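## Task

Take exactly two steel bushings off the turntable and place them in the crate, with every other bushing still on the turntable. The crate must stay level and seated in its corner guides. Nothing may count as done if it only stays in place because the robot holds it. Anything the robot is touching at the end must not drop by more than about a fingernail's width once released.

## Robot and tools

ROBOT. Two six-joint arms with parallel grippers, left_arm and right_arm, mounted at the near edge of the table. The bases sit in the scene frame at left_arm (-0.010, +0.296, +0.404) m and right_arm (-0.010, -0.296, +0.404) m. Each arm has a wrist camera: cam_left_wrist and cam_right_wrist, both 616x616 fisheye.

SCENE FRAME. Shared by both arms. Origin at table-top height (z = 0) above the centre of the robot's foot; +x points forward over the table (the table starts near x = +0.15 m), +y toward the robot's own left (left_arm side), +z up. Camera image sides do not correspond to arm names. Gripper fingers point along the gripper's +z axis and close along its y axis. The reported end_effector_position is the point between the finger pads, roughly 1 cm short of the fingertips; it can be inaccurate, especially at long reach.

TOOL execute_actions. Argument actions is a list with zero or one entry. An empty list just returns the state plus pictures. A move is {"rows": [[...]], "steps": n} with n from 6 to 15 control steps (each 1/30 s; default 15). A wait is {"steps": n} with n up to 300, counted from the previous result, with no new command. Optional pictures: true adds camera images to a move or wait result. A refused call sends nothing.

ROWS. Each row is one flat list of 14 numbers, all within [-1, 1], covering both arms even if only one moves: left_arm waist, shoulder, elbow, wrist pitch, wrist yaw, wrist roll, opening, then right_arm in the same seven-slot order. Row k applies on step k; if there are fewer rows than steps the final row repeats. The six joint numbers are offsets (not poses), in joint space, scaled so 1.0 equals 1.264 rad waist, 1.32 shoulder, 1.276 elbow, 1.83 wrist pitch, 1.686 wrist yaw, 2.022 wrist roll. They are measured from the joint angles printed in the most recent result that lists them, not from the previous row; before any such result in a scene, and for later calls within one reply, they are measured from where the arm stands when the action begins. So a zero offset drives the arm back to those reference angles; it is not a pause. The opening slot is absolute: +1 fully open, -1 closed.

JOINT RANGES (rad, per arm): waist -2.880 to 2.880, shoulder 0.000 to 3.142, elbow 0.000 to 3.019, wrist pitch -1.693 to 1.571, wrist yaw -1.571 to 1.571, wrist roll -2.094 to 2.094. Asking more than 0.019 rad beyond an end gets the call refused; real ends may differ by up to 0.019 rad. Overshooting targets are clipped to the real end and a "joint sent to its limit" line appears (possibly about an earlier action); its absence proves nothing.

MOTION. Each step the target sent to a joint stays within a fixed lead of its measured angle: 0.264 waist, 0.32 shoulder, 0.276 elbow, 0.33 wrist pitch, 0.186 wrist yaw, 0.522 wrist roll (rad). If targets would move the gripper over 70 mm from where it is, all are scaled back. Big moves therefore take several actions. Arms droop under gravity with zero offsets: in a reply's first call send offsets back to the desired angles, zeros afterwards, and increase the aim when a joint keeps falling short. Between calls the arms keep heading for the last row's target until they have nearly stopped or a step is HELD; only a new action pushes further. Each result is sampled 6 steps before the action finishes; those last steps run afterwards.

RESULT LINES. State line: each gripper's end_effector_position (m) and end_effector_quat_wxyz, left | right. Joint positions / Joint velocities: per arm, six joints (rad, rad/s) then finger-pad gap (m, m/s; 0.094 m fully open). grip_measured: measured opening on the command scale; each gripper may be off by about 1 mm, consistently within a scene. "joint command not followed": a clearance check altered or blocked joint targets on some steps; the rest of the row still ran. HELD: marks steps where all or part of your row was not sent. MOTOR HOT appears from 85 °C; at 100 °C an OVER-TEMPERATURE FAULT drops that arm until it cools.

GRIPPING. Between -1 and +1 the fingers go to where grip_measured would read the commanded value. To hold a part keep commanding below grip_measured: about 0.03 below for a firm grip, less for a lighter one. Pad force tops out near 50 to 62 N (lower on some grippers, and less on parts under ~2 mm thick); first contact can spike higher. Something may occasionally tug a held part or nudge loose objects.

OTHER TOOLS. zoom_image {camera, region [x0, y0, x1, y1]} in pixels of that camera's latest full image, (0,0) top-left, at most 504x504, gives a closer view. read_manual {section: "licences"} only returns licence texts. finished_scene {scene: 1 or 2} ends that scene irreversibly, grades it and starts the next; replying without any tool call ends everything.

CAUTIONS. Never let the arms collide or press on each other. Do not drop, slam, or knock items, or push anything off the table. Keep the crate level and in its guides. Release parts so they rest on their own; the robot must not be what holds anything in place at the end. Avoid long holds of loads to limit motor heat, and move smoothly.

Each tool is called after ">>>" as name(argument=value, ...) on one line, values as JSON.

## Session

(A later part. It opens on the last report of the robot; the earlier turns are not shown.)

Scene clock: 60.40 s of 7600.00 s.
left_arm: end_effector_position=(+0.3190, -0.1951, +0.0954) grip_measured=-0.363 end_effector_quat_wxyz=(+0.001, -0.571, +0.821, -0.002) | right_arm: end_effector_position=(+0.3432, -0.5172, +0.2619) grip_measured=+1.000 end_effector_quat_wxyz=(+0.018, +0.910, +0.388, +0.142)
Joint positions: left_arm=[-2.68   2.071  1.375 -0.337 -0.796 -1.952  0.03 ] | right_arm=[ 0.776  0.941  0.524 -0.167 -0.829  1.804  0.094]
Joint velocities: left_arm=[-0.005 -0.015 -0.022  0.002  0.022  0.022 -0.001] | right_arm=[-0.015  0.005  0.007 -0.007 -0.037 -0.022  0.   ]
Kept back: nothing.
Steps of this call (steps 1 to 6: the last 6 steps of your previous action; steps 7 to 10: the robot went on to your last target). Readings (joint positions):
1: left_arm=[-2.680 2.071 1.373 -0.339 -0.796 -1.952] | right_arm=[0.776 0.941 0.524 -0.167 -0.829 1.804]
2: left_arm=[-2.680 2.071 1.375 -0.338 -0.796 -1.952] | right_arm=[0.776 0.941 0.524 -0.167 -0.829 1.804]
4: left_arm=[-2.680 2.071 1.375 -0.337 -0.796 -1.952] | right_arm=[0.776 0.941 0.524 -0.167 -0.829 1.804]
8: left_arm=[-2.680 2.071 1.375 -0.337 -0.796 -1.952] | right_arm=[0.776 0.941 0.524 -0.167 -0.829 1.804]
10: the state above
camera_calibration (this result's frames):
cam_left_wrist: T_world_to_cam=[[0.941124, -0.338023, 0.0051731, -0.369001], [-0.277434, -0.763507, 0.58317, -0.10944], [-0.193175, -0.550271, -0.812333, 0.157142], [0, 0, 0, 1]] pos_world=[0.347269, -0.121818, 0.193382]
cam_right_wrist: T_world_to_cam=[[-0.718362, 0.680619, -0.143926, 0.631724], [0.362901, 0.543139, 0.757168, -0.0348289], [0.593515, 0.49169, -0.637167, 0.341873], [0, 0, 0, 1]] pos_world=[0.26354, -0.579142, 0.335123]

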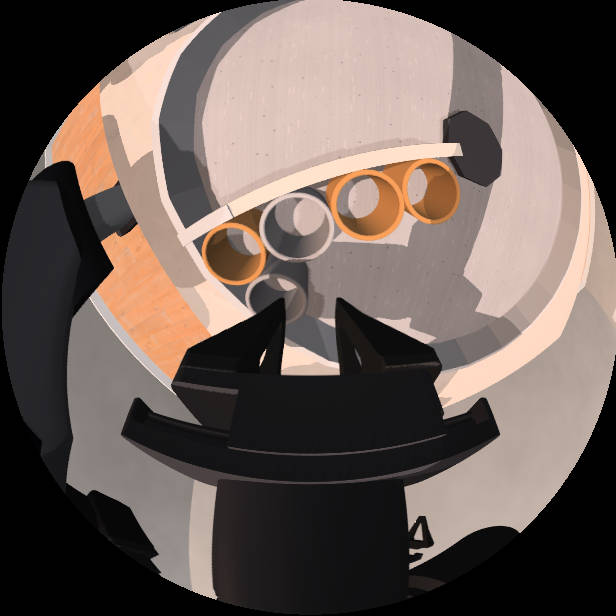

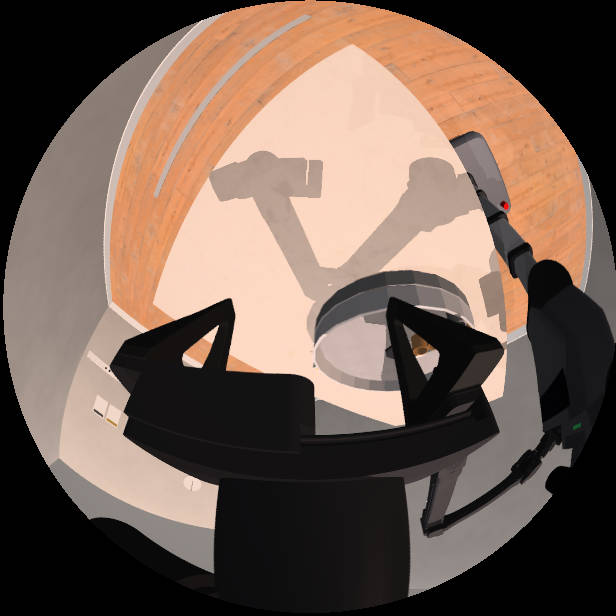

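>>> execute_actions(actions=[{"rows":[[0.024,0.02,0.008,0.008,0.002,0,-0.36,0,0,0,0,0,0,1],[0.026,0.023,0.01,0.01,0.002,0,-0.36,0,0,0,0,0,0,1],[0.028,0.026,0.012,0.012,0.003,0,-0.36,0,0,0,0,0,0,1],[0.03,0.029,0.013,0.014,0.004,0,-0.36,0,0,0,0,0,0,1],[0.031,0.031,0.014,0.015,0.004,0,-0.36,0,0,0,0,0,0,1]],"steps":12}])

>>> execute_actions(actions=[{"steps":12}], pictures=true)

>>> zoom_image(camera="cam_left_wrist", region=[200,200,420,380])

Scene clock: 61.23 s of 7600.00 s.
left_arm: end_effector_position=(+0.3185, -0.1959, +0.0930) grip_measured=-0.363 end_effector_quat_wxyz=(+0.000, -0.573, +0.819, -0.004) | right_arm: end_effector_position=(+0.3432, -0.5172, +0.2619) grip_measured=+1.000 end_effector_quat_wxyz=(+0.018, +0.910, +0.388, +0.142)
Joint positions: left_arm=[-2.677  2.075  1.375 -0.326 -0.792 -1.952  0.03 ] | right_arm=[ 0.776  0.941  0.524 -0.167 -0.829  1.804  0.094]
Joint velocities: left_arm=[ 0.024  0.054 -0.002  0.056  0.022 -0.007 -0.   ] | right_arm=[-0.005 -0.005  0.007 -0.012 -0.037 -0.007  0.   ]
Steps of this call (steps 1 to 15: the robot went on to your last target; steps 16 to 19: nothing new was sent; steps 20 to 25: the first 6 steps of this action). Readings (joint positions):
20: left_arm=[-2.680 2.071 1.375 -0.337 -0.795 -1.952] | right_arm=[0.776 0.941 0.524 -0.167 -0.829 1.804]
21: left_arm=[-2.680 2.071 1.375 -0.336 -0.795 -1.952] | right_arm=[0.776 0.941 0.524 -0.167 -0.829 1.804]
23: left_arm=[-2.679 2.072 1.375 -0.331 -0.793 -1.952] | right_arm=[0.776 0.941 0.524 -0.167 -0.829 1.804]
25: the state above

Scene clock: 61.63 s of 7600.00 s.
left_arm: end_effector_position=(+0.3140, -0.1928, +0.0861) grip_measured=-0.363 end_effector_quat_wxyz=(+0.001, -0.572, +0.820, +0.002) | right_arm: end_effector_position=(+0.3432, -0.5172, +0.2619) grip_measured=+1.000 end_effector_quat_wxyz=(+0.018, +0.910, +0.388, +0.142)
Joint positions: left_arm=[-2.67   2.087  1.375 -0.324 -0.791 -1.952  0.03 ] | right_arm=[ 0.776  0.941  0.524 -0.167 -0.829  1.804  0.094]
Joint velocities: left_arm=[-0.024 -0.015  0.012 -0.012 -0.037 -0.037  0.   ] | right_arm=[-0.005  0.005 -0.032 -0.042 -0.007  0.037  0.   ]
Kept back: nothing.
Steps of this call (steps 1 to 6: the last 6 steps of your previous action; steps 7 to 12: the robot went on to your last target). Readings (joint positions):
1: left_arm=[-2.676 2.077 1.375 -0.325 -0.791 -1.952] | right_arm=[0.776 0.941 0.524 -0.167 -0.829 1.804]
2: left_arm=[-2.675 2.079 1.375 -0.324 -0.791 -1.952] | right_arm=[0.776 0.941 0.524 -0.167 -0.829 1.804]
4: left_arm=[-2.673 2.083 1.375 -0.324 -0.791 -1.952] | right_arm=[0.776 0.941 0.524 -0.167 -0.829 1.804]
8: left_arm=[-2.670 2.087 1.375 -0.324 -0.791 -1.952] | right_arm=[0.776 0.941 0.524 -0.167 -0.829 1.804]
12: the state above
camera_calibration (this result's frames):
cam_left_wrist: T_world_to_cam=[[0.942263, -0.334869, -0.00179864, -0.362645], [-0.271709, -0.76766, 0.580407, -0.105973], [-0.195741, -0.546408, -0.814324, 0.15158], [0, 0, 0, 1]] pos_world=[0.342584, -0.119965, 0.184291]
cam_right_wrist: T_world_to_cam=[[-0.718362, 0.680619, -0.143926, 0.631724], [0.362901, 0.543139, 0.757168, -0.0348289], [0.593515, 0.49169, -0.637167, 0.341873], [0, 0, 0, 1]] pos_world=[0.26354, -0.579142, 0.335123]

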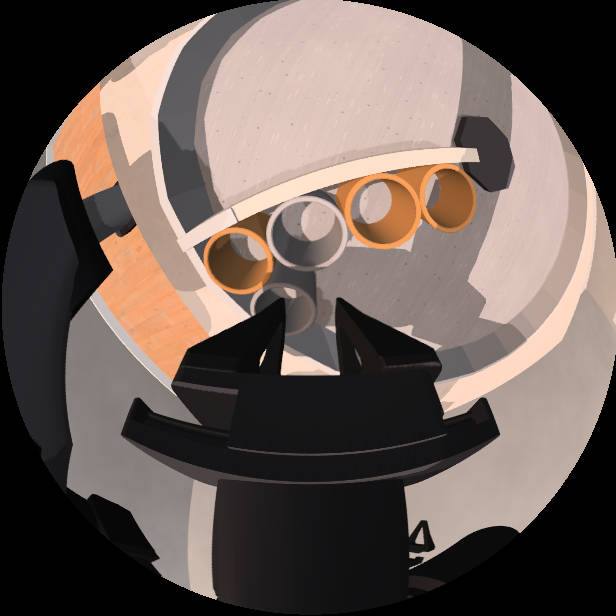

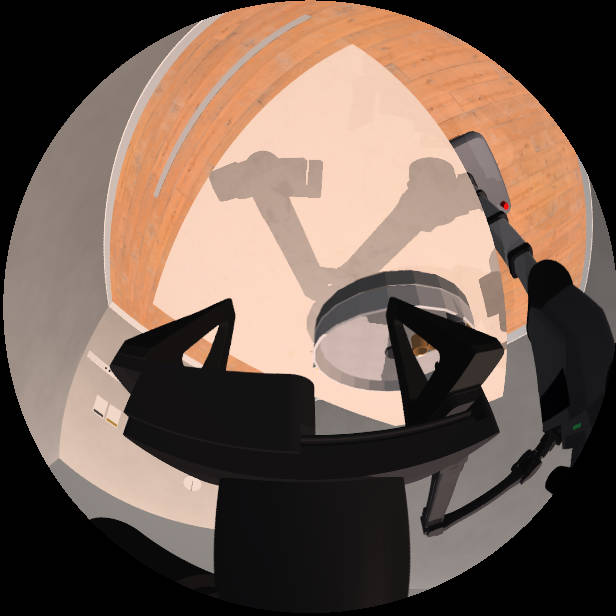

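Region (200, 200, 420, 380) of cam_left_wrist's 616x616 image, scaled by 2.291, with more detail than that image has; it fills the top 412 rows of this view, and the rest is white.

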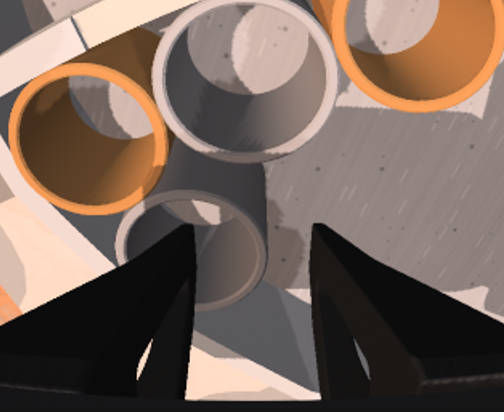

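>>> execute_actions(actions=[{"rows":[[0.024,0.02,0.015,0.008,0.002,0,-0.36,0,0,0,0,0,0,1],[0.026,0.024,0.017,0.011,0.003,0,-0.36,0,0,0,0,0,0,1],[0.028,0.028,0.019,0.014,0.004,0,-0.36,0,0,0,0,0,0,1],[0.03,0.031,0.021,0.017,0.005,0,-0.36,0,0,0,0,0,0,1],[0.032,0.034,0.023,0.019,0.005,0,-0.36,0,0,0,0,0,0,1]],"steps":12}])

>>> execute_actions(actions=[{"steps":14}], pictures=true)

>>> zoom_image(camera="cam_left_wrist", region=[200,200,420,380])

Scene clock: 62.20 s of 7600.00 s.
left_arm: end_effector_position=(+0.3155, -0.1964, +0.0829) grip_measured=-0.363 end_effector_quat_wxyz=(-0.000, -0.577, +0.817, -0.003) | right_arm: end_effector_position=(+0.3432, -0.5172, +0.2619) grip_measured=+1.000 end_effector_quat_wxyz=(+0.018, +0.910, +0.388, +0.142)
Joint positions: left_arm=[-2.668  2.095  1.383 -0.308 -0.786 -1.952  0.03 ] | right_arm=[ 0.776  0.941  0.524 -0.167 -0.829  1.804  0.094]
Joint velocities: left_arm=[ 0.044  0.103  0.09   0.085 -0.022 -0.007 -0.   ] | right_arm=[-0.015 -0.005  0.002 -0.017 -0.007 -0.051  0.   ]
Steps of this call (steps 1 to 11: the robot went on to your last target; steps 12 to 17: the first 6 steps of this action). Readings (joint positions):
12: left_arm=[-2.670 2.087 1.375 -0.324 -0.791 -1.952] | right_arm=[0.776 0.941 0.524 -0.167 -0.829 1.804]
13: left_arm=[-2.670 2.087 1.375 -0.323 -0.790 -1.952] | right_arm=[0.776 0.941 0.524 -0.167 -0.829 1.804]
15: left_arm=[-2.670 2.089 1.377 -0.316 -0.787 -1.952] | right_arm=[0.776 0.941 0.524 -0.167 -0.829 1.804]
17: the state above

Scene clock: 62.67 s of 7600.00 s.
left_arm: end_effector_position=(+0.3151, -0.1946, +0.0761) grip_measured=-0.363 end_effector_quat_wxyz=(+0.001, -0.579, +0.815, -0.000) | right_arm: end_effector_position=(+0.3432, -0.5172, +0.2619) grip_measured=+1.000 end_effector_quat_wxyz=(+0.018, +0.910, +0.388, +0.142)
Joint positions: left_arm=[-2.659  2.106  1.388 -0.303 -0.786 -1.952  0.03 ] | right_arm=[ 0.776  0.941  0.524 -0.167 -0.829  1.804  0.094]
Joint velocities: left_arm=[-0.015  0.015 -0.002 -0.007  0.037  0.007 -0.001] | right_arm=[ 0.005  0.005 -0.012  0.002  0.022 -0.11   0.   ]
Kept back: nothing.
Steps of this call (steps 1 to 6: the last 6 steps of your previous action; steps 7 to 14: the robot went on to your last target). Readings (joint positions):
1: left_arm=[-2.667 2.098 1.385 -0.306 -0.786 -1.952] | right_arm=[0.776 0.941 0.524 -0.167 -0.829 1.804]
2: left_arm=[-2.665 2.100 1.387 -0.304 -0.786 -1.952] | right_arm=[0.776 0.941 0.524 -0.167 -0.829 1.804]
4: left_arm=[-2.662 2.103 1.388 -0.303 -0.786 -1.952] | right_arm=[0.776 0.941 0.524 -0.167 -0.829 1.804]
8: left_arm=[-2.659 2.106 1.388 -0.303 -0.786 -1.952] | right_arm=[0.776 0.941 0.524 -0.167 -0.829 1.804]
14: the state above
camera_calibration (this result's frames):
cam_left_wrist: T_world_to_cam=[[0.947977, -0.318334, 0.00196513, -0.363179], [-0.260025, -0.770744, 0.58167, -0.105669], [-0.183651, -0.551921, -0.813422, 0.137723], [0, 0, 0, 1]] pos_world=[0.342102, -0.121044, 0.174205]
cam_right_wrist: T_world_to_cam=[[-0.718362, 0.680619, -0.143926, 0.631724], [0.362901, 0.543139, 0.757168, -0.0348289], [0.593515, 0.49169, -0.637167, 0.341873], [0, 0, 0, 1]] pos_world=[0.26354, -0.579142, 0.335123]

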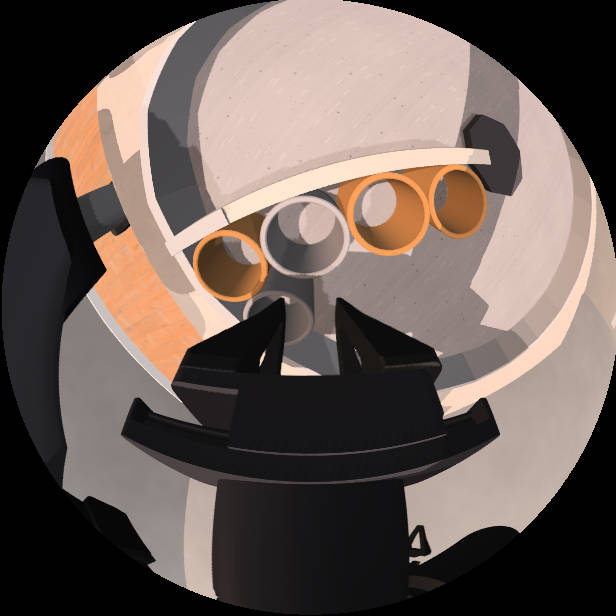

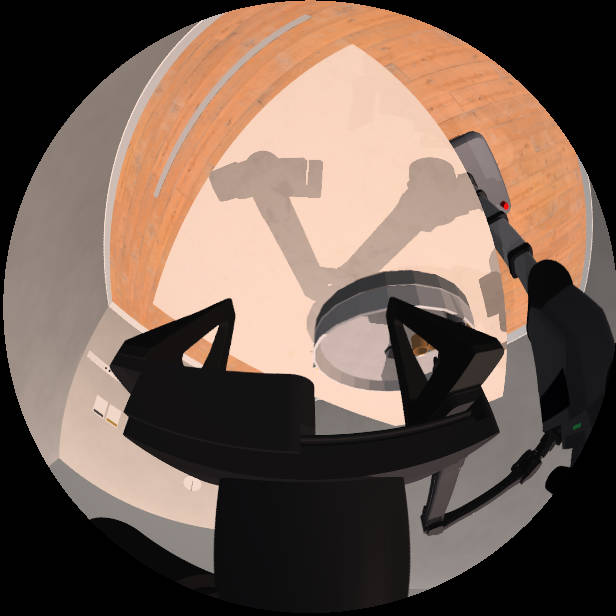

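Region (200, 200, 420, 380) of cam_left_wrist's 616x616 image, scaled by 2.291, with more detail than that image has; it fills the top 412 rows of this view, and the rest is white.

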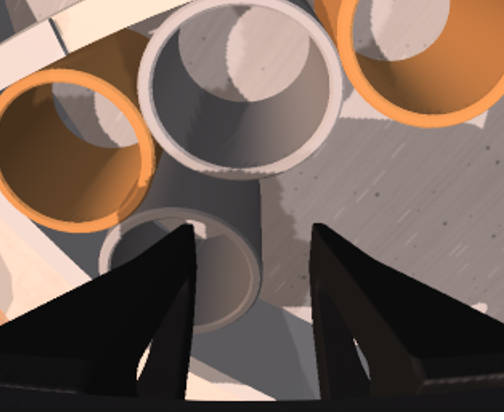

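>>> execute_actions(actions=[{"rows":[[0.026,0.03,0.016,0.01,0,0,-0.36,0,0,0,0,0,0,1],[0.026,0.03,0.016,0.01,0,0,-0.36,0,0,0,0,0,0,1],[0.026,0.03,0.016,0.01,0,0,-0.36,0,0,0,0,0,0,1],[0.026,0.03,0.016,0.01,0,0,-0.36,0,0,0,0,0,0,1],[0.026,0.03,0.016,0.01,0,0,-0.36,0,0,0,0,0,0,1],[0.026,0.03,0.016,0.01,0,0,-0.36,0,0,0,0,0,0,1],[0.026,0.03,0.016,0.01,0,0,-0.36,0,0,0,0,0,0,1],[0.026,0.03,0.016,0.01,0,0,-0.6,0,0,0,0,0,0,1],[0.026,0.03,0.016,0.01,0,0,-0.75,0,0,0,0,0,0,1],[0.026,0.03,0.016,0.01,0,0,-0.87,0,0,0,0,0,0,1]],"steps":15}])

>>> execute_actions(actions=[{"steps":14}], pictures=true)

>>> zoom_image(camera="cam_left_wrist", region=[200,200,420,380])

Scene clock: 63.27 s of 7600.00 s.
left_arm: end_effector_position=(+0.3138, -0.1942, +0.0728) grip_measured=-0.666 end_effector_quat_wxyz=(+0.002, -0.580, +0.815, +0.001) | right_arm: end_effector_position=(+0.3432, -0.5172, +0.2619) grip_measured=+1.000 end_effector_quat_wxyz=(+0.018, +0.910, +0.388, +0.142)
Joint positions: left_arm=[-2.657  2.113  1.39  -0.299 -0.787 -1.952  0.016] | right_arm=[ 0.776  0.941  0.524 -0.167 -0.829  1.804  0.094]
Joint velocities: left_arm=[ 0.005  0.015 -0.012 -0.002  0.022 -0.022 -0.165] | right_arm=[ 0.005 -0.005 -0.012  0.007  0.007  0.081  0.   ]
Steps of this call (steps 1 to 9: the robot went on to your last target; steps 10 to 18: the first 9 steps of this action). Readings (joint positions):
10: left_arm=[-2.659 2.106 1.388 -0.302 -0.786 -1.952] | right_arm=[0.776 0.941 0.524 -0.167 -0.829 1.804]
11: left_arm=[-2.659 2.107 1.389 -0.301 -0.786 -1.952] | right_arm=[0.776 0.941 0.524 -0.167 -0.829 1.804]
13: left_arm=[-2.659 2.110 1.390 -0.300 -0.786 -1.952] | right_arm=[0.776 0.941 0.524 -0.167 -0.829 1.804]
17: left_arm=[-2.657 2.113 1.390 -0.300 -0.787 -1.952] | right_arm=[0.776 0.941 0.524 -0.167 -0.829 1.804]
18: the state above

Scene clock: 63.73 s of 7600.00 s.
left_arm: end_effector_position=(+0.3146, -0.1940, +0.0726) grip_measured=-0.816 end_effector_quat_wxyz=(+0.004, -0.580, +0.815, +0.001) | right_arm: end_effector_position=(+0.3432, -0.5172, +0.2619) grip_measured=+1.000 end_effector_quat_wxyz=(+0.018, +0.910, +0.388, +0.142)
Joint positions: left_arm=[-2.656  2.113  1.391 -0.299 -0.79  -1.952  0.009] | right_arm=[ 0.776  0.941  0.524 -0.167 -0.829  1.804  0.094]
Joint velocities: left_arm=[ 0.005 -0.005 -0.002 -0.002 -0.007 -0.037 -0.002] | right_arm=[ 0.005 -0.015 -0.037 -0.002  0.007 -0.007  0.   ]
Kept back: nothing.
Steps of this call (steps 1 to 6: the last 6 steps of your previous action; steps 7 to 14: the robot went on to your last target). Readings (joint positions):
1: left_arm=[-2.656 2.113 1.390 -0.299 -0.790 -1.952] | right_arm=[0.776 0.941 0.524 -0.167 -0.829 1.804]
2: left_arm=[-2.656 2.113 1.391 -0.299 -0.790 -1.952] | right_arm=[0.776 0.941 0.524 -0.167 -0.829 1.804]
4: left_arm=[-2.656 2.113 1.391 -0.299 -0.790 -1.952] | right_arm=[0.776 0.941 0.524 -0.167 -0.829 1.804]
8: left_arm=[-2.656 2.113 1.391 -0.299 -0.790 -1.952] | right_arm=[0.776 0.941 0.524 -0.167 -0.829 1.804]
14: the state above
camera_calibration (this result's frames):
cam_left_wrist: T_world_to_cam=[[0.948642, -0.316341, 0.00259024, -0.362322], [-0.259764, -0.774254, 0.577108, -0.103794], [-0.180557, -0.548142, -0.816664, 0.135091], [0, 0, 0, 1]] pos_world=[0.341144, -0.120931, 0.171163]
cam_right_wrist: T_world_to_cam=[[-0.718362, 0.680619, -0.143926, 0.631724], [0.362901, 0.543139, 0.757168, -0.0348289], [0.593515, 0.49169, -0.637167, 0.341873], [0, 0, 0, 1]] pos_world=[0.26354, -0.579142, 0.335123]

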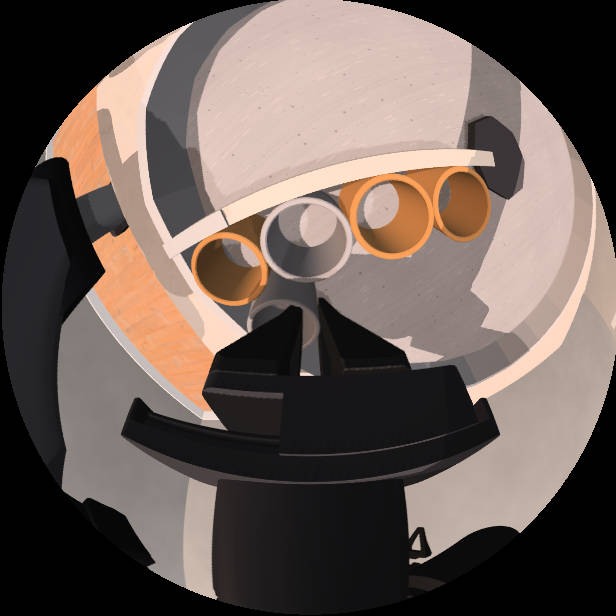

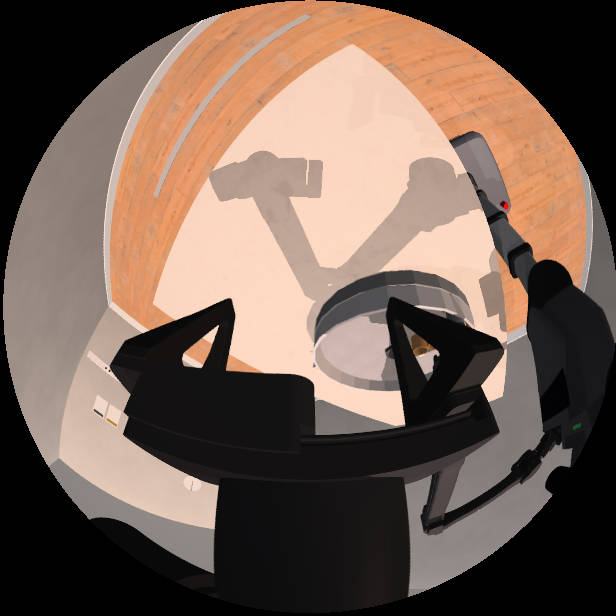

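Region (200, 200, 420, 380) of cam_left_wrist's 616x616 image, scaled by 2.291, with more detail than that image has; it fills the top 412 rows of this view, and the rest is white.

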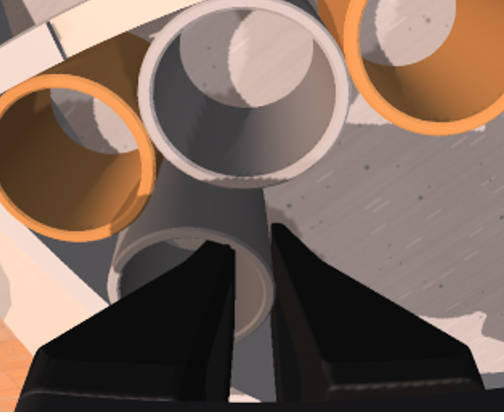

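>>> execute_actions(actions=[{"rows":[[-0.012,-0.02,-0.004,-0.012,-0.003,0,-0.87,0,0,0,0,0,0,1],[-0.018,-0.028,-0.007,-0.02,-0.005,0,-0.87,0,0,0,0,0,0,1],[-0.025,-0.036,-0.01,-0.028,-0.007,0,-0.87,0,0,0,0,0,0,1],[-0.032,-0.044,-0.013,-0.036,-0.009,0,-0.87,0,0,0,0,0,0,1],[-0.039,-0.052,-0.016,-0.044,-0.012,0,-0.87,0,0,0,0,0,0,1],[-0.046,-0.06,-0.019,-0.052,-0.014,0,-0.87,0,0,0,0,0,0,1],[-0.053,-0.068,-0.022,-0.06,-0.016,0,-0.87,0,0,0,0,0,0,1],[-0.06,-0.076,-0.025,-0.068,-0.018,0,-0.87,0,0,0,0,0,0,1],[-0.067,-0.084,-0.028,-0.076,-0.02,0,-0.87,0,0,0,0,0,0,1],[-0.074,-0.092,-0.031,-0.084,-0.022,0,-0.87,0,0,0,0,0,0,1],[-0.081,-0.1,-0.034,-0.092,-0.025,0,-0.87,0,0,0,0,0,0,1],[-0.088,-0.108,-0.037,-0.1,-0.027,0,-0.87,0,0,0,0,0,0,1],[-0.094,-0.116,-0.041,-0.109,-0.029,0,-0.87,0,0,0,0,0,0,1],[-0.1,-0.123,-0.045,-0.118,-0.031,0,-0.87,0,0,0,0,0,0,1],[-0.106,-0.13,-0.049,-0.126,-0.034,0,-0.87,0,0,0,0,0,0,1]],"steps":15}])

>>> execute_actions(actions=[{"steps":14}], pictures=true)

Scene clock: 64.67 s of 7600.00 s.
left_arm: end_effector_position=(+0.3216, -0.1925, +0.1126) grip_measured=-0.816 end_effector_quat_wxyz=(+0.006, -0.556, +0.831, +0.005) | right_arm: end_effector_position=(+0.3432, -0.5172, +0.2619) grip_measured=+1.000 end_effector_quat_wxyz=(+0.018, +0.910, +0.388, +0.142)
Joint positions: left_arm=[-2.699  2.044  1.371 -0.394 -0.818 -1.952  0.009] | right_arm=[ 0.776  0.941  0.524 -0.167 -0.829  1.804  0.094]
Joint velocities: left_arm=[-0.298 -0.435 -0.154 -0.471 -0.125  0.037 -0.   ] | right_arm=[ 0.005 -0.005  0.007 -0.012 -0.037 -0.037  0.   ]
Steps of this call (steps 1 to 15: the robot went on to your last target; steps 16 to 19: nothing new was sent; steps 20 to 28: the first 9 steps of this action). Readings (joint positions):
20: left_arm=[-2.657 2.112 1.391 -0.300 -0.791 -1.952] | right_arm=[0.776 0.941 0.524 -0.167 -0.829 1.804]
21: left_arm=[-2.658 2.110 1.391 -0.306 -0.793 -1.952] | right_arm=[0.776 0.941 0.524 -0.167 -0.829 1.804]
23: left_arm=[-2.661 2.102 1.391 -0.322 -0.795 -1.952] | right_arm=[0.776 0.941 0.524 -0.167 -0.829 1.804]
27: left_arm=[-2.689 2.058 1.376 -0.377 -0.814 -1.952] | right_arm=[0.776 0.941 0.524 -0.167 -0.829 1.804]
28: the state above

Scene clock: 65.13 s of 7600.00 s.
left_arm: end_effector_position=(+0.3248, -0.2031, +0.1896) grip_measured=-0.816 end_effector_quat_wxyz=(+0.001, -0.518, +0.855, -0.015) | right_arm: end_effector_position=(+0.3432, -0.5172, +0.2619) grip_measured=+1.000 end_effector_quat_wxyz=(+0.018, +0.910, +0.388, +0.142)
Joint positions: left_arm=[-2.798  1.933  1.34  -0.514 -0.845 -1.952  0.009] | right_arm=[ 0.776  0.941  0.524 -0.167 -0.829  1.804  0.094]
Joint velocities: left_arm=[-0.005 -0.005 -0.071 -0.022  0.066  0.007 -0.001] | right_arm=[-0.005 -0.005 -0.007 -0.012 -0.007  0.051  0.   ]
Kept back: nothing.
Steps of this call (steps 1 to 6: the last 6 steps of your previous action; steps 7 to 14: the robot went on to your last target). Readings (joint positions):
1: left_arm=[-2.709 2.029 1.367 -0.410 -0.822 -1.952] | right_arm=[0.776 0.941 0.524 -0.167 -0.829 1.804]
2: left_arm=[-2.720 2.015 1.362 -0.425 -0.826 -1.952] | right_arm=[0.776 0.941 0.524 -0.167 -0.829 1.804]
4: left_arm=[-2.743 1.989 1.356 -0.455 -0.833 -1.952] | right_arm=[0.776 0.941 0.524 -0.167 -0.829 1.804]
8: left_arm=[-2.784 1.944 1.343 -0.505 -0.845 -1.952] | right_arm=[0.776 0.941 0.524 -0.167 -0.829 1.804]
14: the state above
camera_calibration (this result's frames):
cam_left_wrist: T_world_to_cam=[[0.891504, -0.452198, 0.0271597, -0.388884], [-0.377842, -0.709161, 0.595253, -0.127536], [-0.249912, -0.540932, -0.803079, 0.248913], [0, 0, 0, 1]] pos_world=[0.36071, -0.131651, 0.286375]
cam_right_wrist: T_world_to_cam=[[-0.718362, 0.680619, -0.143926, 0.631724], [0.362901, 0.543139, 0.757168, -0.0348289], [0.593515, 0.49169, -0.637167, 0.341873], [0, 0, 0, 1]] pos_world=[0.26354, -0.579142, 0.335123]

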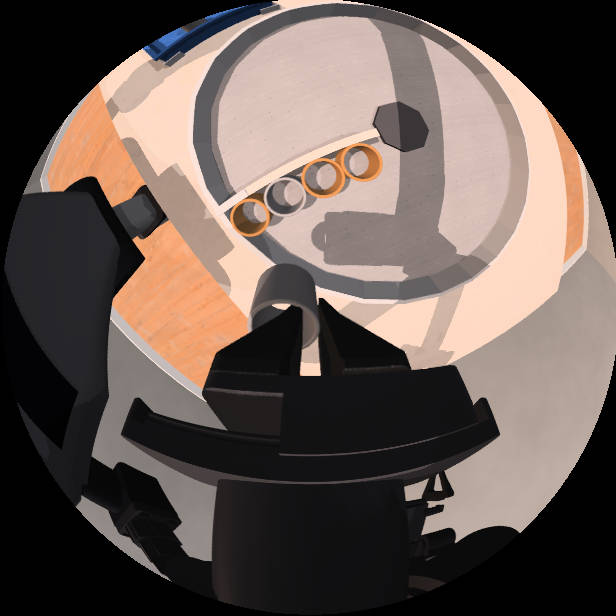

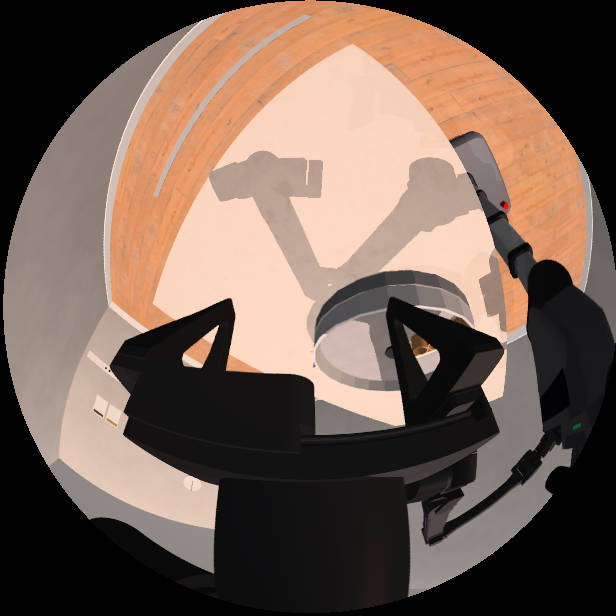

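>>> execute_actions(actions=[], pictures=false)

Scene clock: 67.37 s of 7600.00 s.
left_arm: end_effector_position=(+0.3234, -0.2020, +0.1892) grip_measured=-0.816 end_effector_quat_wxyz=(+0.001, -0.517, +0.856, -0.014) | right_arm: end_effector_position=(+0.3432, -0.5172, +0.2619) grip_measured=+1.000 end_effector_quat_wxyz=(+0.018, +0.910, +0.388, +0.142)
Joint positions: left_arm=[-2.798  1.933  1.338 -0.516 -0.845 -1.952  0.009] | right_arm=[ 0.776  0.941  0.524 -0.167 -0.829  1.804  0.094]
Joint velocities: left_arm=[-0.024 -0.015  0.007 -0.012 -0.007  0.051 -0.001] | right_arm=[-0.024 -0.005  0.012 -0.027 -0.007  0.095  0.   ]
Kept back: nothing.
Steps of this call (steps 1 to 30: the robot went on to your last target; steps 31 to 67: nothing new was sent). Readings (joint positions):
1: left_arm=[-2.798 1.933 1.339 -0.515 -0.845 -1.952] | right_arm=[0.776 0.941 0.524 -0.167 -0.829 1.804]
2: left_arm=[-2.798 1.933 1.339 -0.516 -0.845 -1.952] | right_arm=[0.776 0.941 0.524 -0.167 -0.829 1.804]
4: left_arm=[-2.798 1.933 1.338 -0.516 -0.845 -1.952] | right_arm=[0.776 0.941 0.524 -0.167 -0.829 1.804]
8: left_arm=[-2.798 1.933 1.338 -0.516 -0.845 -1.952] | right_arm=[0.776 0.941 0.524 -0.167 -0.829 1.804]
67: the state above
All arms were judged still, so your last target was given up. Only a new action makes them travel on or press farther. Fingers that are still opening or closing keep moving.

>>> execute_actions(actions=[{"rows":[[0.14,-0.18,-0.11,0.02,0.065,0.04,-0.87,0,0,0,0,0,0,1],[0.28,-0.33,-0.23,0.045,0.13,0.075,-0.87,0,0,0,0,0,0,1],[0.42,-0.48,-0.34,0.065,0.2,0.11,-0.87,0,0,0,0,0,0,1],[0.56,-0.61,-0.45,0.087,0.26,0.15,-0.87,0,0,0,0,0,0,1],[0.704,-0.724,-0.556,0.109,0.327,0.184,-0.87,0,0,0,0,0,0,1]],"steps":15}])

>>> execute_actions(actions=[{"steps":40}], pictures=false)

Scene clock: 67.90 s of 7600.00 s.
left_arm: end_effector_position=(+0.3205, -0.0946, +0.1855) grip_measured=-0.816 end_effector_quat_wxyz=(-0.140, -0.520, +0.842, -0.031) | right_arm: end_effector_position=(+0.3432, -0.5172, +0.2619) grip_measured=+1.000 end_effector_quat_wxyz=(+0.018, +0.910, +0.388, +0.142)
Joint positions: left_arm=[-2.62   1.646  1.021 -0.405 -0.476 -1.802  0.009] | right_arm=[ 0.776  0.941  0.524 -0.167 -0.829  1.804  0.094]
Joint velocities: left_arm=[ 1.031 -1.333 -1.145  0.339  1.121  0.535 -0.   ] | right_arm=[ 0.005 -0.024 -0.002  0.017 -0.066  0.007  0.   ]
Steps of this call (steps 1 to 7: nothing new was sent; steps 8 to 16: the first 9 steps of this action). Readings (joint positions):
8: left_arm=[-2.793 1.925 1.329 -0.512 -0.816 -1.947] | right_arm=[0.776 0.941 0.524 -0.167 -0.829 1.804]
9: left_arm=[-2.787 1.906 1.302 -0.502 -0.774 -1.938] | right_arm=[0.776 0.941 0.524 -0.167 -0.829 1.804]
11: left_arm=[-2.758 1.846 1.228 -0.479 -0.692 -1.907] | right_arm=[0.776 0.941 0.524 -0.167 -0.829 1.804]
15: left_arm=[-2.654 1.691 1.063 -0.418 -0.520 -1.821] | right_arm=[0.776 0.941 0.524 -0.167 -0.829 1.804]
16: the state above

Scene clock: 69.23 s of 7600.00 s.
left_arm: end_effector_position=(+0.4130, +0.2676, +0.2100) grip_measured=-0.816 end_effector_quat_wxyz=(+0.020, -0.693, +0.720, +0.002) | right_arm: end_effector_position=(+0.3432, -0.5172, +0.2619) grip_measured=+1.000 end_effector_quat_wxyz=(+0.018, +0.910, +0.388, +0.142)
Joint positions: left_arm=[-1.903  0.96   0.635 -0.325 -0.296 -1.591  0.009] | right_arm=[ 0.776  0.941  0.524 -0.167 -0.829  1.804  0.094]
Joint velocities: left_arm=[-0.015 -0.005 -0.007  0.017 -0.051 -0.007 -0.001] | right_arm=[-0.005  0.005  0.002 -0.002  0.022  0.037  0.   ]
Kept back: nothing.
Steps of this call (steps 1 to 6: the last 6 steps of your previous action; steps 7 to 40: the robot went on to your last target). Readings (joint positions):
1: left_arm=[-2.583 1.600 0.980 -0.395 -0.432 -1.784] | right_arm=[0.776 0.941 0.524 -0.167 -0.829 1.804]
2: left_arm=[-2.545 1.551 0.939 -0.385 -0.398 -1.768] | right_arm=[0.776 0.941 0.524 -0.167 -0.829 1.804]
4: left_arm=[-2.464 1.451 0.856 -0.371 -0.355 -1.740] | right_arm=[0.776 0.941 0.524 -0.167 -0.829 1.804]
8: left_arm=[-2.280 1.240 0.722 -0.360 -0.315 -1.694] | right_arm=[0.776 0.941 0.524 -0.167 -0.829 1.804]
40: the state above

>>> execute_actions(actions=[{"rows":[[0.015,0.04,0.025,0.015,0.006,0,-0.87,0,0,0,0,0,0,1],[0.022,0.075,0.04,0.03,0.012,0,-0.87,0,0,0,0,0,0,1],[0.03,0.11,0.05,0.046,0.018,0.008,-0.87,0,0,0,0,0,0,1],[0.035,0.145,0.06,0.062,0.024,0.008,-0.87,0,0,0,0,0,0,1],[0.04,0.18,0.07,0.078,0.03,0.008,-0.87,0,0,0,0,0,0,1],[0.045,0.21,0.08,0.094,0.035,0.008,-0.87,0,0,0,0,0,0,1],[0.05,0.24,0.09,0.11,0.04,0.008,-0.87,0,0,0,0,0,0,1],[0.055,0.27,0.1,0.125,0.045,0.008,-0.87,0,0,0,0,0,0,1],[0.06,0.3,0.108,0.14,0.05,0.008,-0.87,0,0,0,0,0,0,1],[0.064,0.32,0.114,0.152,0.053,0.008,-0.87,0,0,0,0,0,0,1],[0.067,0.341,0.119,0.161,0.055,0.008,-0.87,0,0,0,0,0,0,1]],"steps":15}])

>>> execute_actions(actions=[{"steps":20}], pictures=true)

Scene clock: 69.90 s of 7600.00 s.
left_arm: end_effector_position=(+0.4395, +0.2572, +0.1243) grip_measured=-0.816 end_effector_quat_wxyz=(+0.009, -0.704, +0.710, -0.010) | right_arm: end_effector_position=(+0.3432, -0.5172, +0.2619) grip_measured=+1.000 end_effector_quat_wxyz=(+0.018, +0.910, +0.388, +0.142)
Joint positions: left_arm=[-1.85   1.26   0.751 -0.132 -0.221 -1.587  0.009] | right_arm=[ 0.776  0.941  0.524 -0.167 -0.829  1.804  0.094]
Joint velocities: left_arm=[ 0.181  1.421  0.501  0.862  0.212 -0.037 -0.001] | right_arm=[-0.015  0.005  0.017  0.002 -0.081 -0.007  0.   ]
Steps of this call (steps 1 to 11: the robot went on to your last target; steps 12 to 20: the first 9 steps of this action). Readings (joint positions):
12: left_arm=[-1.902 0.962 0.635 -0.323 -0.292 -1.591] | right_arm=[0.776 0.941 0.524 -0.167 -0.829 1.804]
13: left_arm=[-1.900 0.971 0.637 -0.315 -0.285 -1.591] | right_arm=[0.776 0.941 0.524 -0.167 -0.829 1.804]
15: left_arm=[-1.888 1.020 0.656 -0.277 -0.266 -1.590] | right_arm=[0.776 0.941 0.524 -0.167 -0.829 1.804]
19: left_arm=[-1.856 1.210 0.733 -0.162 -0.230 -1.587] | right_arm=[0.776 0.941 0.524 -0.167 -0.829 1.804]
20: the state above

Scene clock: 70.57 s of 7600.00 s.
left_arm: end_effector_position=(+0.4193, +0.2563, +0.0722) grip_measured=-0.816 end_effector_quat_wxyz=(-0.006, -0.705, +0.709, +0.008) | right_arm: end_effector_position=(+0.3432, -0.5172, +0.2619) grip_measured=+1.000 end_effector_quat_wxyz=(+0.018, +0.910, +0.388, +0.142)
Joint positions: left_arm=[-1.826  1.421  0.781 -0.044 -0.205 -1.586  0.009] | right_arm=[ 0.776  0.941  0.524 -0.167 -0.829  1.804  0.094]
Joint velocities: left_arm=[-0.005 -0.024  0.002  0.002  0.007  0.007 -0.   ] | right_arm=[-0.005  0.005  0.002 -0.007  0.007  0.051  0.   ]
Kept back: nothing.
Steps of this call (steps 1 to 6: the last 6 steps of your previous action; steps 7 to 20: the robot went on to your last target). Readings (joint positions):
1: left_arm=[-1.843 1.306 0.767 -0.104 -0.214 -1.587] | right_arm=[0.776 0.941 0.524 -0.167 -0.829 1.804]
2: left_arm=[-1.837 1.347 0.778 -0.080 -0.209 -1.586] | right_arm=[0.776 0.941 0.524 -0.167 -0.829 1.804]
4: left_arm=[-1.829 1.406 0.788 -0.053 -0.206 -1.586] | right_arm=[0.776 0.941 0.524 -0.167 -0.829 1.804]
8: left_arm=[-1.826 1.431 0.780 -0.050 -0.205 -1.586] | right_arm=[0.776 0.941 0.524 -0.167 -0.829 1.804]
20: the state above
camera_calibration (this result's frames):
cam_left_wrist: T_world_to_cam=[[0.999802, 0.00570346, -0.019082, -0.421622], [0.0157203, -0.814259, 0.58029, 0.166822], [-0.012228, -0.580474, -0.814187, 0.338003], [0, 0, 0, 1]] pos_world=[0.423049, 0.334443, 0.170347]
cam_right_wrist: T_world_to_cam=[[-0.718362, 0.680619, -0.143926, 0.631724], [0.362901, 0.543139, 0.757168, -0.0348289], [0.593515, 0.49169, -0.637167, 0.341873], [0, 0, 0, 1]] pos_world=[0.26354, -0.579142, 0.335123]

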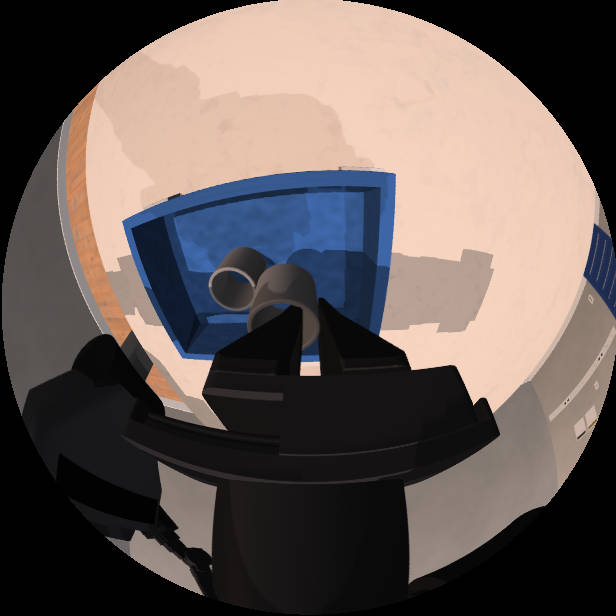

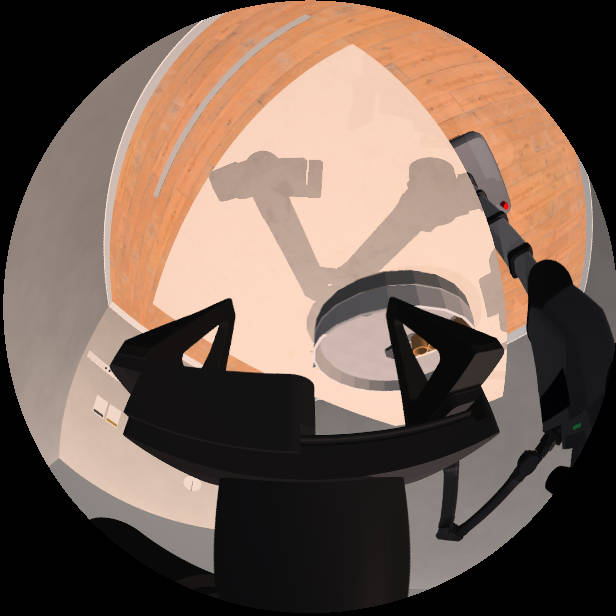

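>>> execute_actions(actions=[{"rows":[[0.016,0.015,0.025,0.01,0.003,0,-0.87,0,0,0,0,0,0,1],[0.018,0.022,0.033,0.014,0.004,0,-0.87,0,0,0,0,0,0,1],[0.019,0.029,0.038,0.018,0.005,0,-0.87,0,0,0,0,0,0,1],[0.02,0.036,0.04,0.022,0.006,0,-0.87,0,0,0,0,0,0,1],[0.021,0.043,0.042,0.026,0.007,0,-0.87,0,0,0,0,0,0,1],[0.022,0.05,0.043,0.03,0.008,0,-0.87,0,0,0,0,0,0,1],[0.023,0.057,0.044,0.034,0.009,0,-0.87,0,0,0,0,0,0,1],[0.024,0.063,0.045,0.038,0.01,0,-0.87,0,0,0,0,0,0,1],[0.025,0.069,0.046,0.042,0.01,0,-0.87,0,0,0,0,0,0,1],[0.025,0.074,0.046,0.044,0.01,0,-0.87,0,0,0,0,0,0,1]],"steps":15}])

>>> execute_actions(actions=[{"steps":18}], pictures=true)

Scene clock: 71.37 s of 7600.00 s.
left_arm: end_effector_position=(+0.4490, +0.2604, +0.0573) grip_measured=-0.816 end_effector_quat_wxyz=(+0.016, -0.713, +0.701, -0.014) | right_arm: end_effector_position=(+0.3432, -0.5172, +0.2619) grip_measured=+1.000 end_effector_quat_wxyz=(+0.018, +0.910, +0.388, +0.142)
Joint positions: left_arm=[-1.808  1.466  0.837  0.009 -0.192 -1.586  0.009] | right_arm=[ 0.776  0.941  0.524 -0.167 -0.829  1.804  0.094]
Joint velocities: left_arm=[ 0.024  0.23   0.09   0.227  0.095  0.007 -0.001] | right_arm=[ 0.005 -0.015 -0.002 -0.012 -0.051  0.051  0.   ]
Steps of this call (steps 1 to 15: the robot went on to your last target; steps 16 to 24: the first 9 steps of this action). Readings (joint positions):
16: left_arm=[-1.825 1.421 0.782 -0.044 -0.204 -1.586] | right_arm=[0.776 0.941 0.524 -0.167 -0.829 1.804]
17: left_arm=[-1.824 1.423 0.786 -0.043 -0.202 -1.586] | right_arm=[0.776 0.941 0.524 -0.167 -0.829 1.804]
19: left_arm=[-1.820 1.429 0.799 -0.034 -0.199 -1.586] | right_arm=[0.776 0.941 0.524 -0.167 -0.829 1.804]
23: left_arm=[-1.810 1.458 0.833 0.000 -0.193 -1.586] | right_arm=[0.776 0.941 0.524 -0.167 -0.829 1.804]
24: the state above

Scene clock: 71.97 s of 7600.00 s.
left_arm: end_effector_position=(+0.4389, +0.2593, +0.0447) grip_measured=-0.816 end_effector_quat_wxyz=(+0.009, -0.712, +0.702, -0.006) | right_arm: end_effector_position=(+0.3432, -0.5172, +0.2619) grip_measured=+1.000 end_effector_quat_wxyz=(+0.018, +0.910, +0.388, +0.142)
Joint positions: left_arm=[-1.806  1.504  0.841  0.023 -0.191 -1.586  0.009] | right_arm=[ 0.776  0.941  0.524 -0.167 -0.829  1.804  0.094]
Joint velocities: left_arm=[-0.005  0.005  0.007  0.002  0.022  0.022  0.001] | right_arm=[-0.015 -0.005 -0.007  0.007  0.051 -0.007  0.   ]
Kept back: nothing.
Steps of this call (steps 1 to 6: the last 6 steps of your previous action; steps 7 to 18: the robot went on to your last target). Readings (joint positions):
1: left_arm=[-1.807 1.474 0.839 0.016 -0.191 -1.586] | right_arm=[0.776 0.941 0.524 -0.167 -0.829 1.804]
2: left_arm=[-1.806 1.481 0.841 0.021 -0.191 -1.586] | right_arm=[0.776 0.941 0.524 -0.167 -0.829 1.804]
4: left_arm=[-1.806 1.493 0.841 0.023 -0.191 -1.586] | right_arm=[0.776 0.941 0.524 -0.167 -0.829 1.804]
8: left_arm=[-1.806 1.504 0.841 0.023 -0.191 -1.586] | right_arm=[0.776 0.941 0.524 -0.167 -0.829 1.804]
18: the state above
camera_calibration (this result's frames):
cam_left_wrist: T_world_to_cam=[[0.999399, 0.0265222, 0.0223254, -0.448827], [0.00866128, -0.814581, 0.579986, 0.188165], [0.0335683, -0.579444, -0.814321, 0.297312], [0, 0, 0, 1]] pos_world=[0.436947, 0.337455, 0.142995]
cam_right_wrist: T_world_to_cam=[[-0.718362, 0.680619, -0.143926, 0.631724], [0.362901, 0.543139, 0.757168, -0.0348289], [0.593515, 0.49169, -0.637167, 0.341873], [0, 0, 0, 1]] pos_world=[0.26354, -0.579142, 0.335123]

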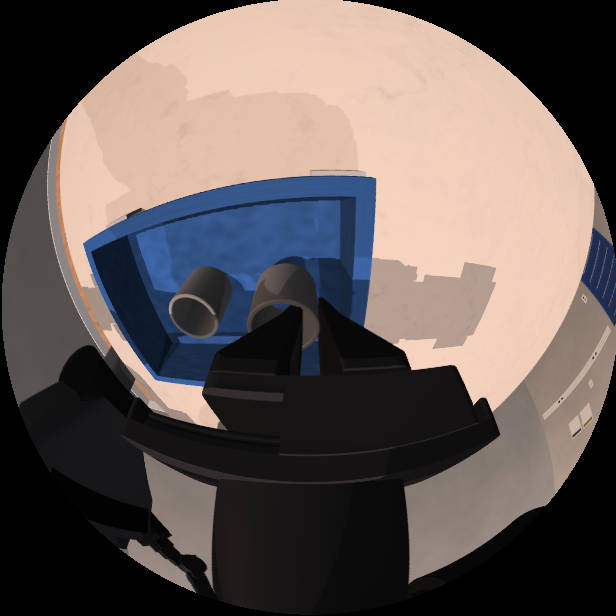

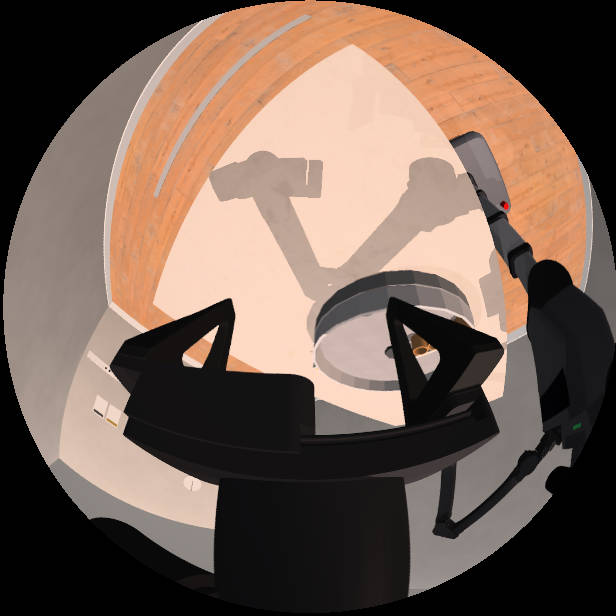

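>>> execute_actions(actions=[{"rows":[[0,0.012,-0.008,0,0,0,-0.87,0,0,0,0,0,0,1],[0,0.016,-0.012,0.004,0,0,-0.87,0,0,0,0,0,0,1],[0,0.02,-0.012,0.007,0,0,-0.87,0,0,0,0,0,0,1],[0,0.024,-0.012,0.009,0,0,-0.87,0,0,0,0,0,0,1],[0,0.028,-0.012,0.011,0,0,-0.87,0,0,0,0,0,0,1],[0,0.032,-0.012,0.013,0,0,-0.87,0,0,0,0,0,0,1]],"steps":12}])

>>> execute_actions(actions=[{"steps":15}], pictures=true)

>>> zoom_image(camera="cam_left_wrist", region=[200,200,400,380])

Scene clock: 72.80 s of 7600.00 s.
left_arm: end_effector_position=(+0.4345, +0.2591, +0.0435) grip_measured=-0.816 end_effector_quat_wxyz=(+0.007, -0.712, +0.702, -0.004) | right_arm: end_effector_position=(+0.3432, -0.5172, +0.2619) grip_measured=+1.000 end_effector_quat_wxyz=(+0.018, +0.910, +0.388, +0.142)
Joint positions: left_arm=[-1.806  1.508  0.834  0.027 -0.191 -1.586  0.009] | right_arm=[ 0.776  0.941  0.524 -0.167 -0.829  1.804  0.094]
Joint velocities: left_arm=[-0.005  0.083 -0.027  0.071  0.022  0.022 -0.001] | right_arm=[ 0.005  0.015  0.002 -0.007 -0.037 -0.022  0.   ]
Steps of this call (steps 1 to 15: the robot went on to your last target; steps 16 to 19: nothing new was sent; steps 20 to 25: the first 6 steps of this action). Readings (joint positions):
20: left_arm=[-1.806 1.504 0.841 0.023 -0.191 -1.586] | right_arm=[0.776 0.941 0.524 -0.167 -0.829 1.804]
21: left_arm=[-1.806 1.504 0.840 0.023 -0.191 -1.586] | right_arm=[0.776 0.941 0.524 -0.167 -0.829 1.804]
23: left_arm=[-1.806 1.504 0.837 0.023 -0.191 -1.586] | right_arm=[0.776 0.941 0.524 -0.167 -0.829 1.804]
25: the state above

Scene clock: 73.30 s of 7600.00 s.
left_arm: end_effector_position=(+0.4259, +0.2581, +0.0380) grip_measured=-0.816 end_effector_quat_wxyz=(+0.002, -0.711, +0.703, +0.001) | right_arm: end_effector_position=(+0.3432, -0.5172, +0.2619) grip_measured=+1.000 end_effector_quat_wxyz=(+0.018, +0.910, +0.388, +0.142)
Joint positions: left_arm=[-1.806  1.525  0.831  0.032 -0.191 -1.586  0.009] | right_arm=[ 0.776  0.941  0.524 -0.167 -0.829  1.804  0.094]
Joint velocities: left_arm=[-0.015 -0.015 -0.012 -0.002 -0.007 -0.007 -0.   ] | right_arm=[-0.024 -0.005 -0.012 -0.007  0.022 -0.037  0.   ]
Kept back: nothing.
Steps of this call (steps 1 to 6: the last 6 steps of your previous action; steps 7 to 15: the robot went on to your last target). Readings (joint positions):
1: left_arm=[-1.806 1.511 0.834 0.030 -0.191 -1.586] | right_arm=[0.776 0.941 0.524 -0.167 -0.829 1.804]
2: left_arm=[-1.806 1.514 0.834 0.031 -0.191 -1.586] | right_arm=[0.776 0.941 0.524 -0.167 -0.829 1.804]
4: left_arm=[-1.806 1.521 0.833 0.032 -0.191 -1.586] | right_arm=[0.776 0.941 0.524 -0.167 -0.829 1.804]
8: left_arm=[-1.806 1.525 0.831 0.032 -0.191 -1.586] | right_arm=[0.776 0.941 0.524 -0.167 -0.829 1.804]
15: the state above
camera_calibration (this result's frames):
cam_left_wrist: T_world_to_cam=[[0.999748, 0.0224207, 0.000594124, -0.433973], [0.017926, -0.814687, 0.579624, 0.18731], [0.0134796, -0.579467, -0.814884, 0.30009], [0, 0, 0, 1]] pos_world=[0.426461, 0.336221, 0.136227]
cam_right_wrist: T_world_to_cam=[[-0.718362, 0.680619, -0.143926, 0.631724], [0.362901, 0.543139, 0.757168, -0.0348289], [0.593515, 0.49169, -0.637167, 0.341873], [0, 0, 0, 1]] pos_world=[0.26354, -0.579142, 0.335123]

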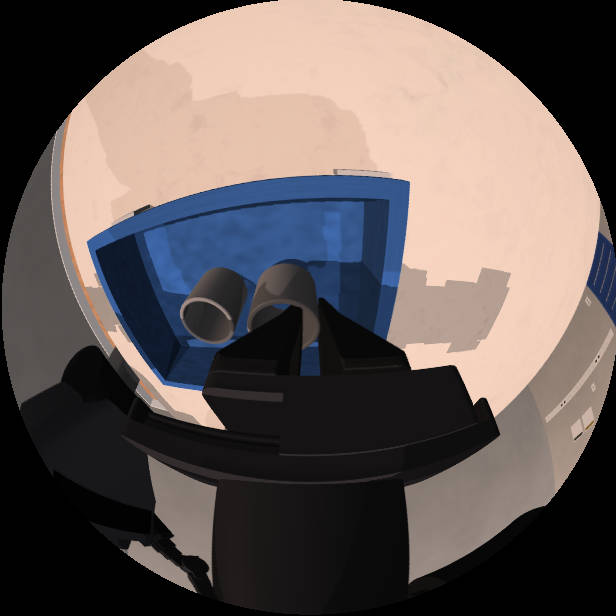

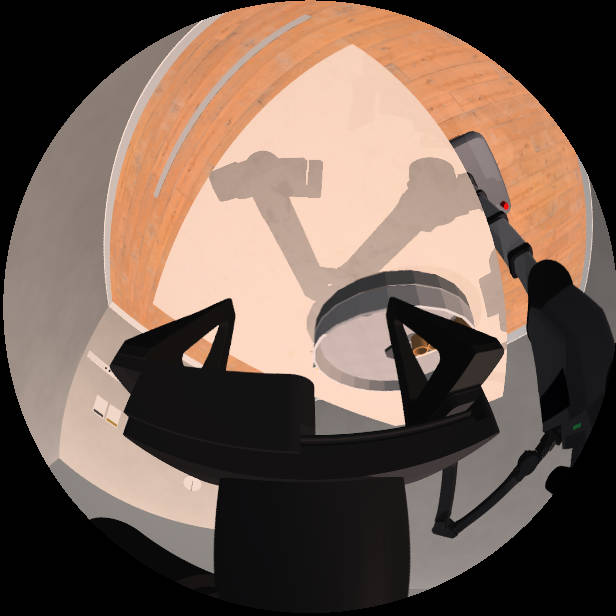

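Region (200, 200, 400, 380) of cam_left_wrist's 616x616 image, scaled by 2.520, with more detail than that image has; it fills the top 454 rows of this view, and the rest is white.

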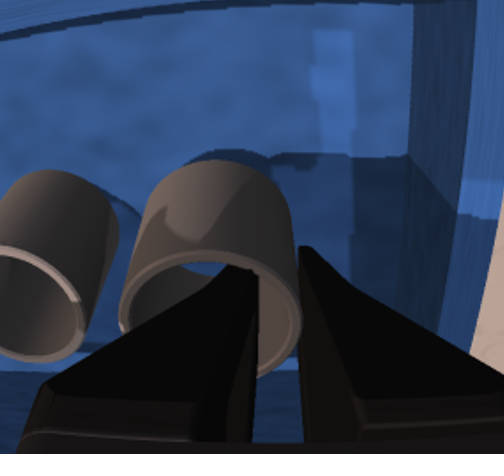

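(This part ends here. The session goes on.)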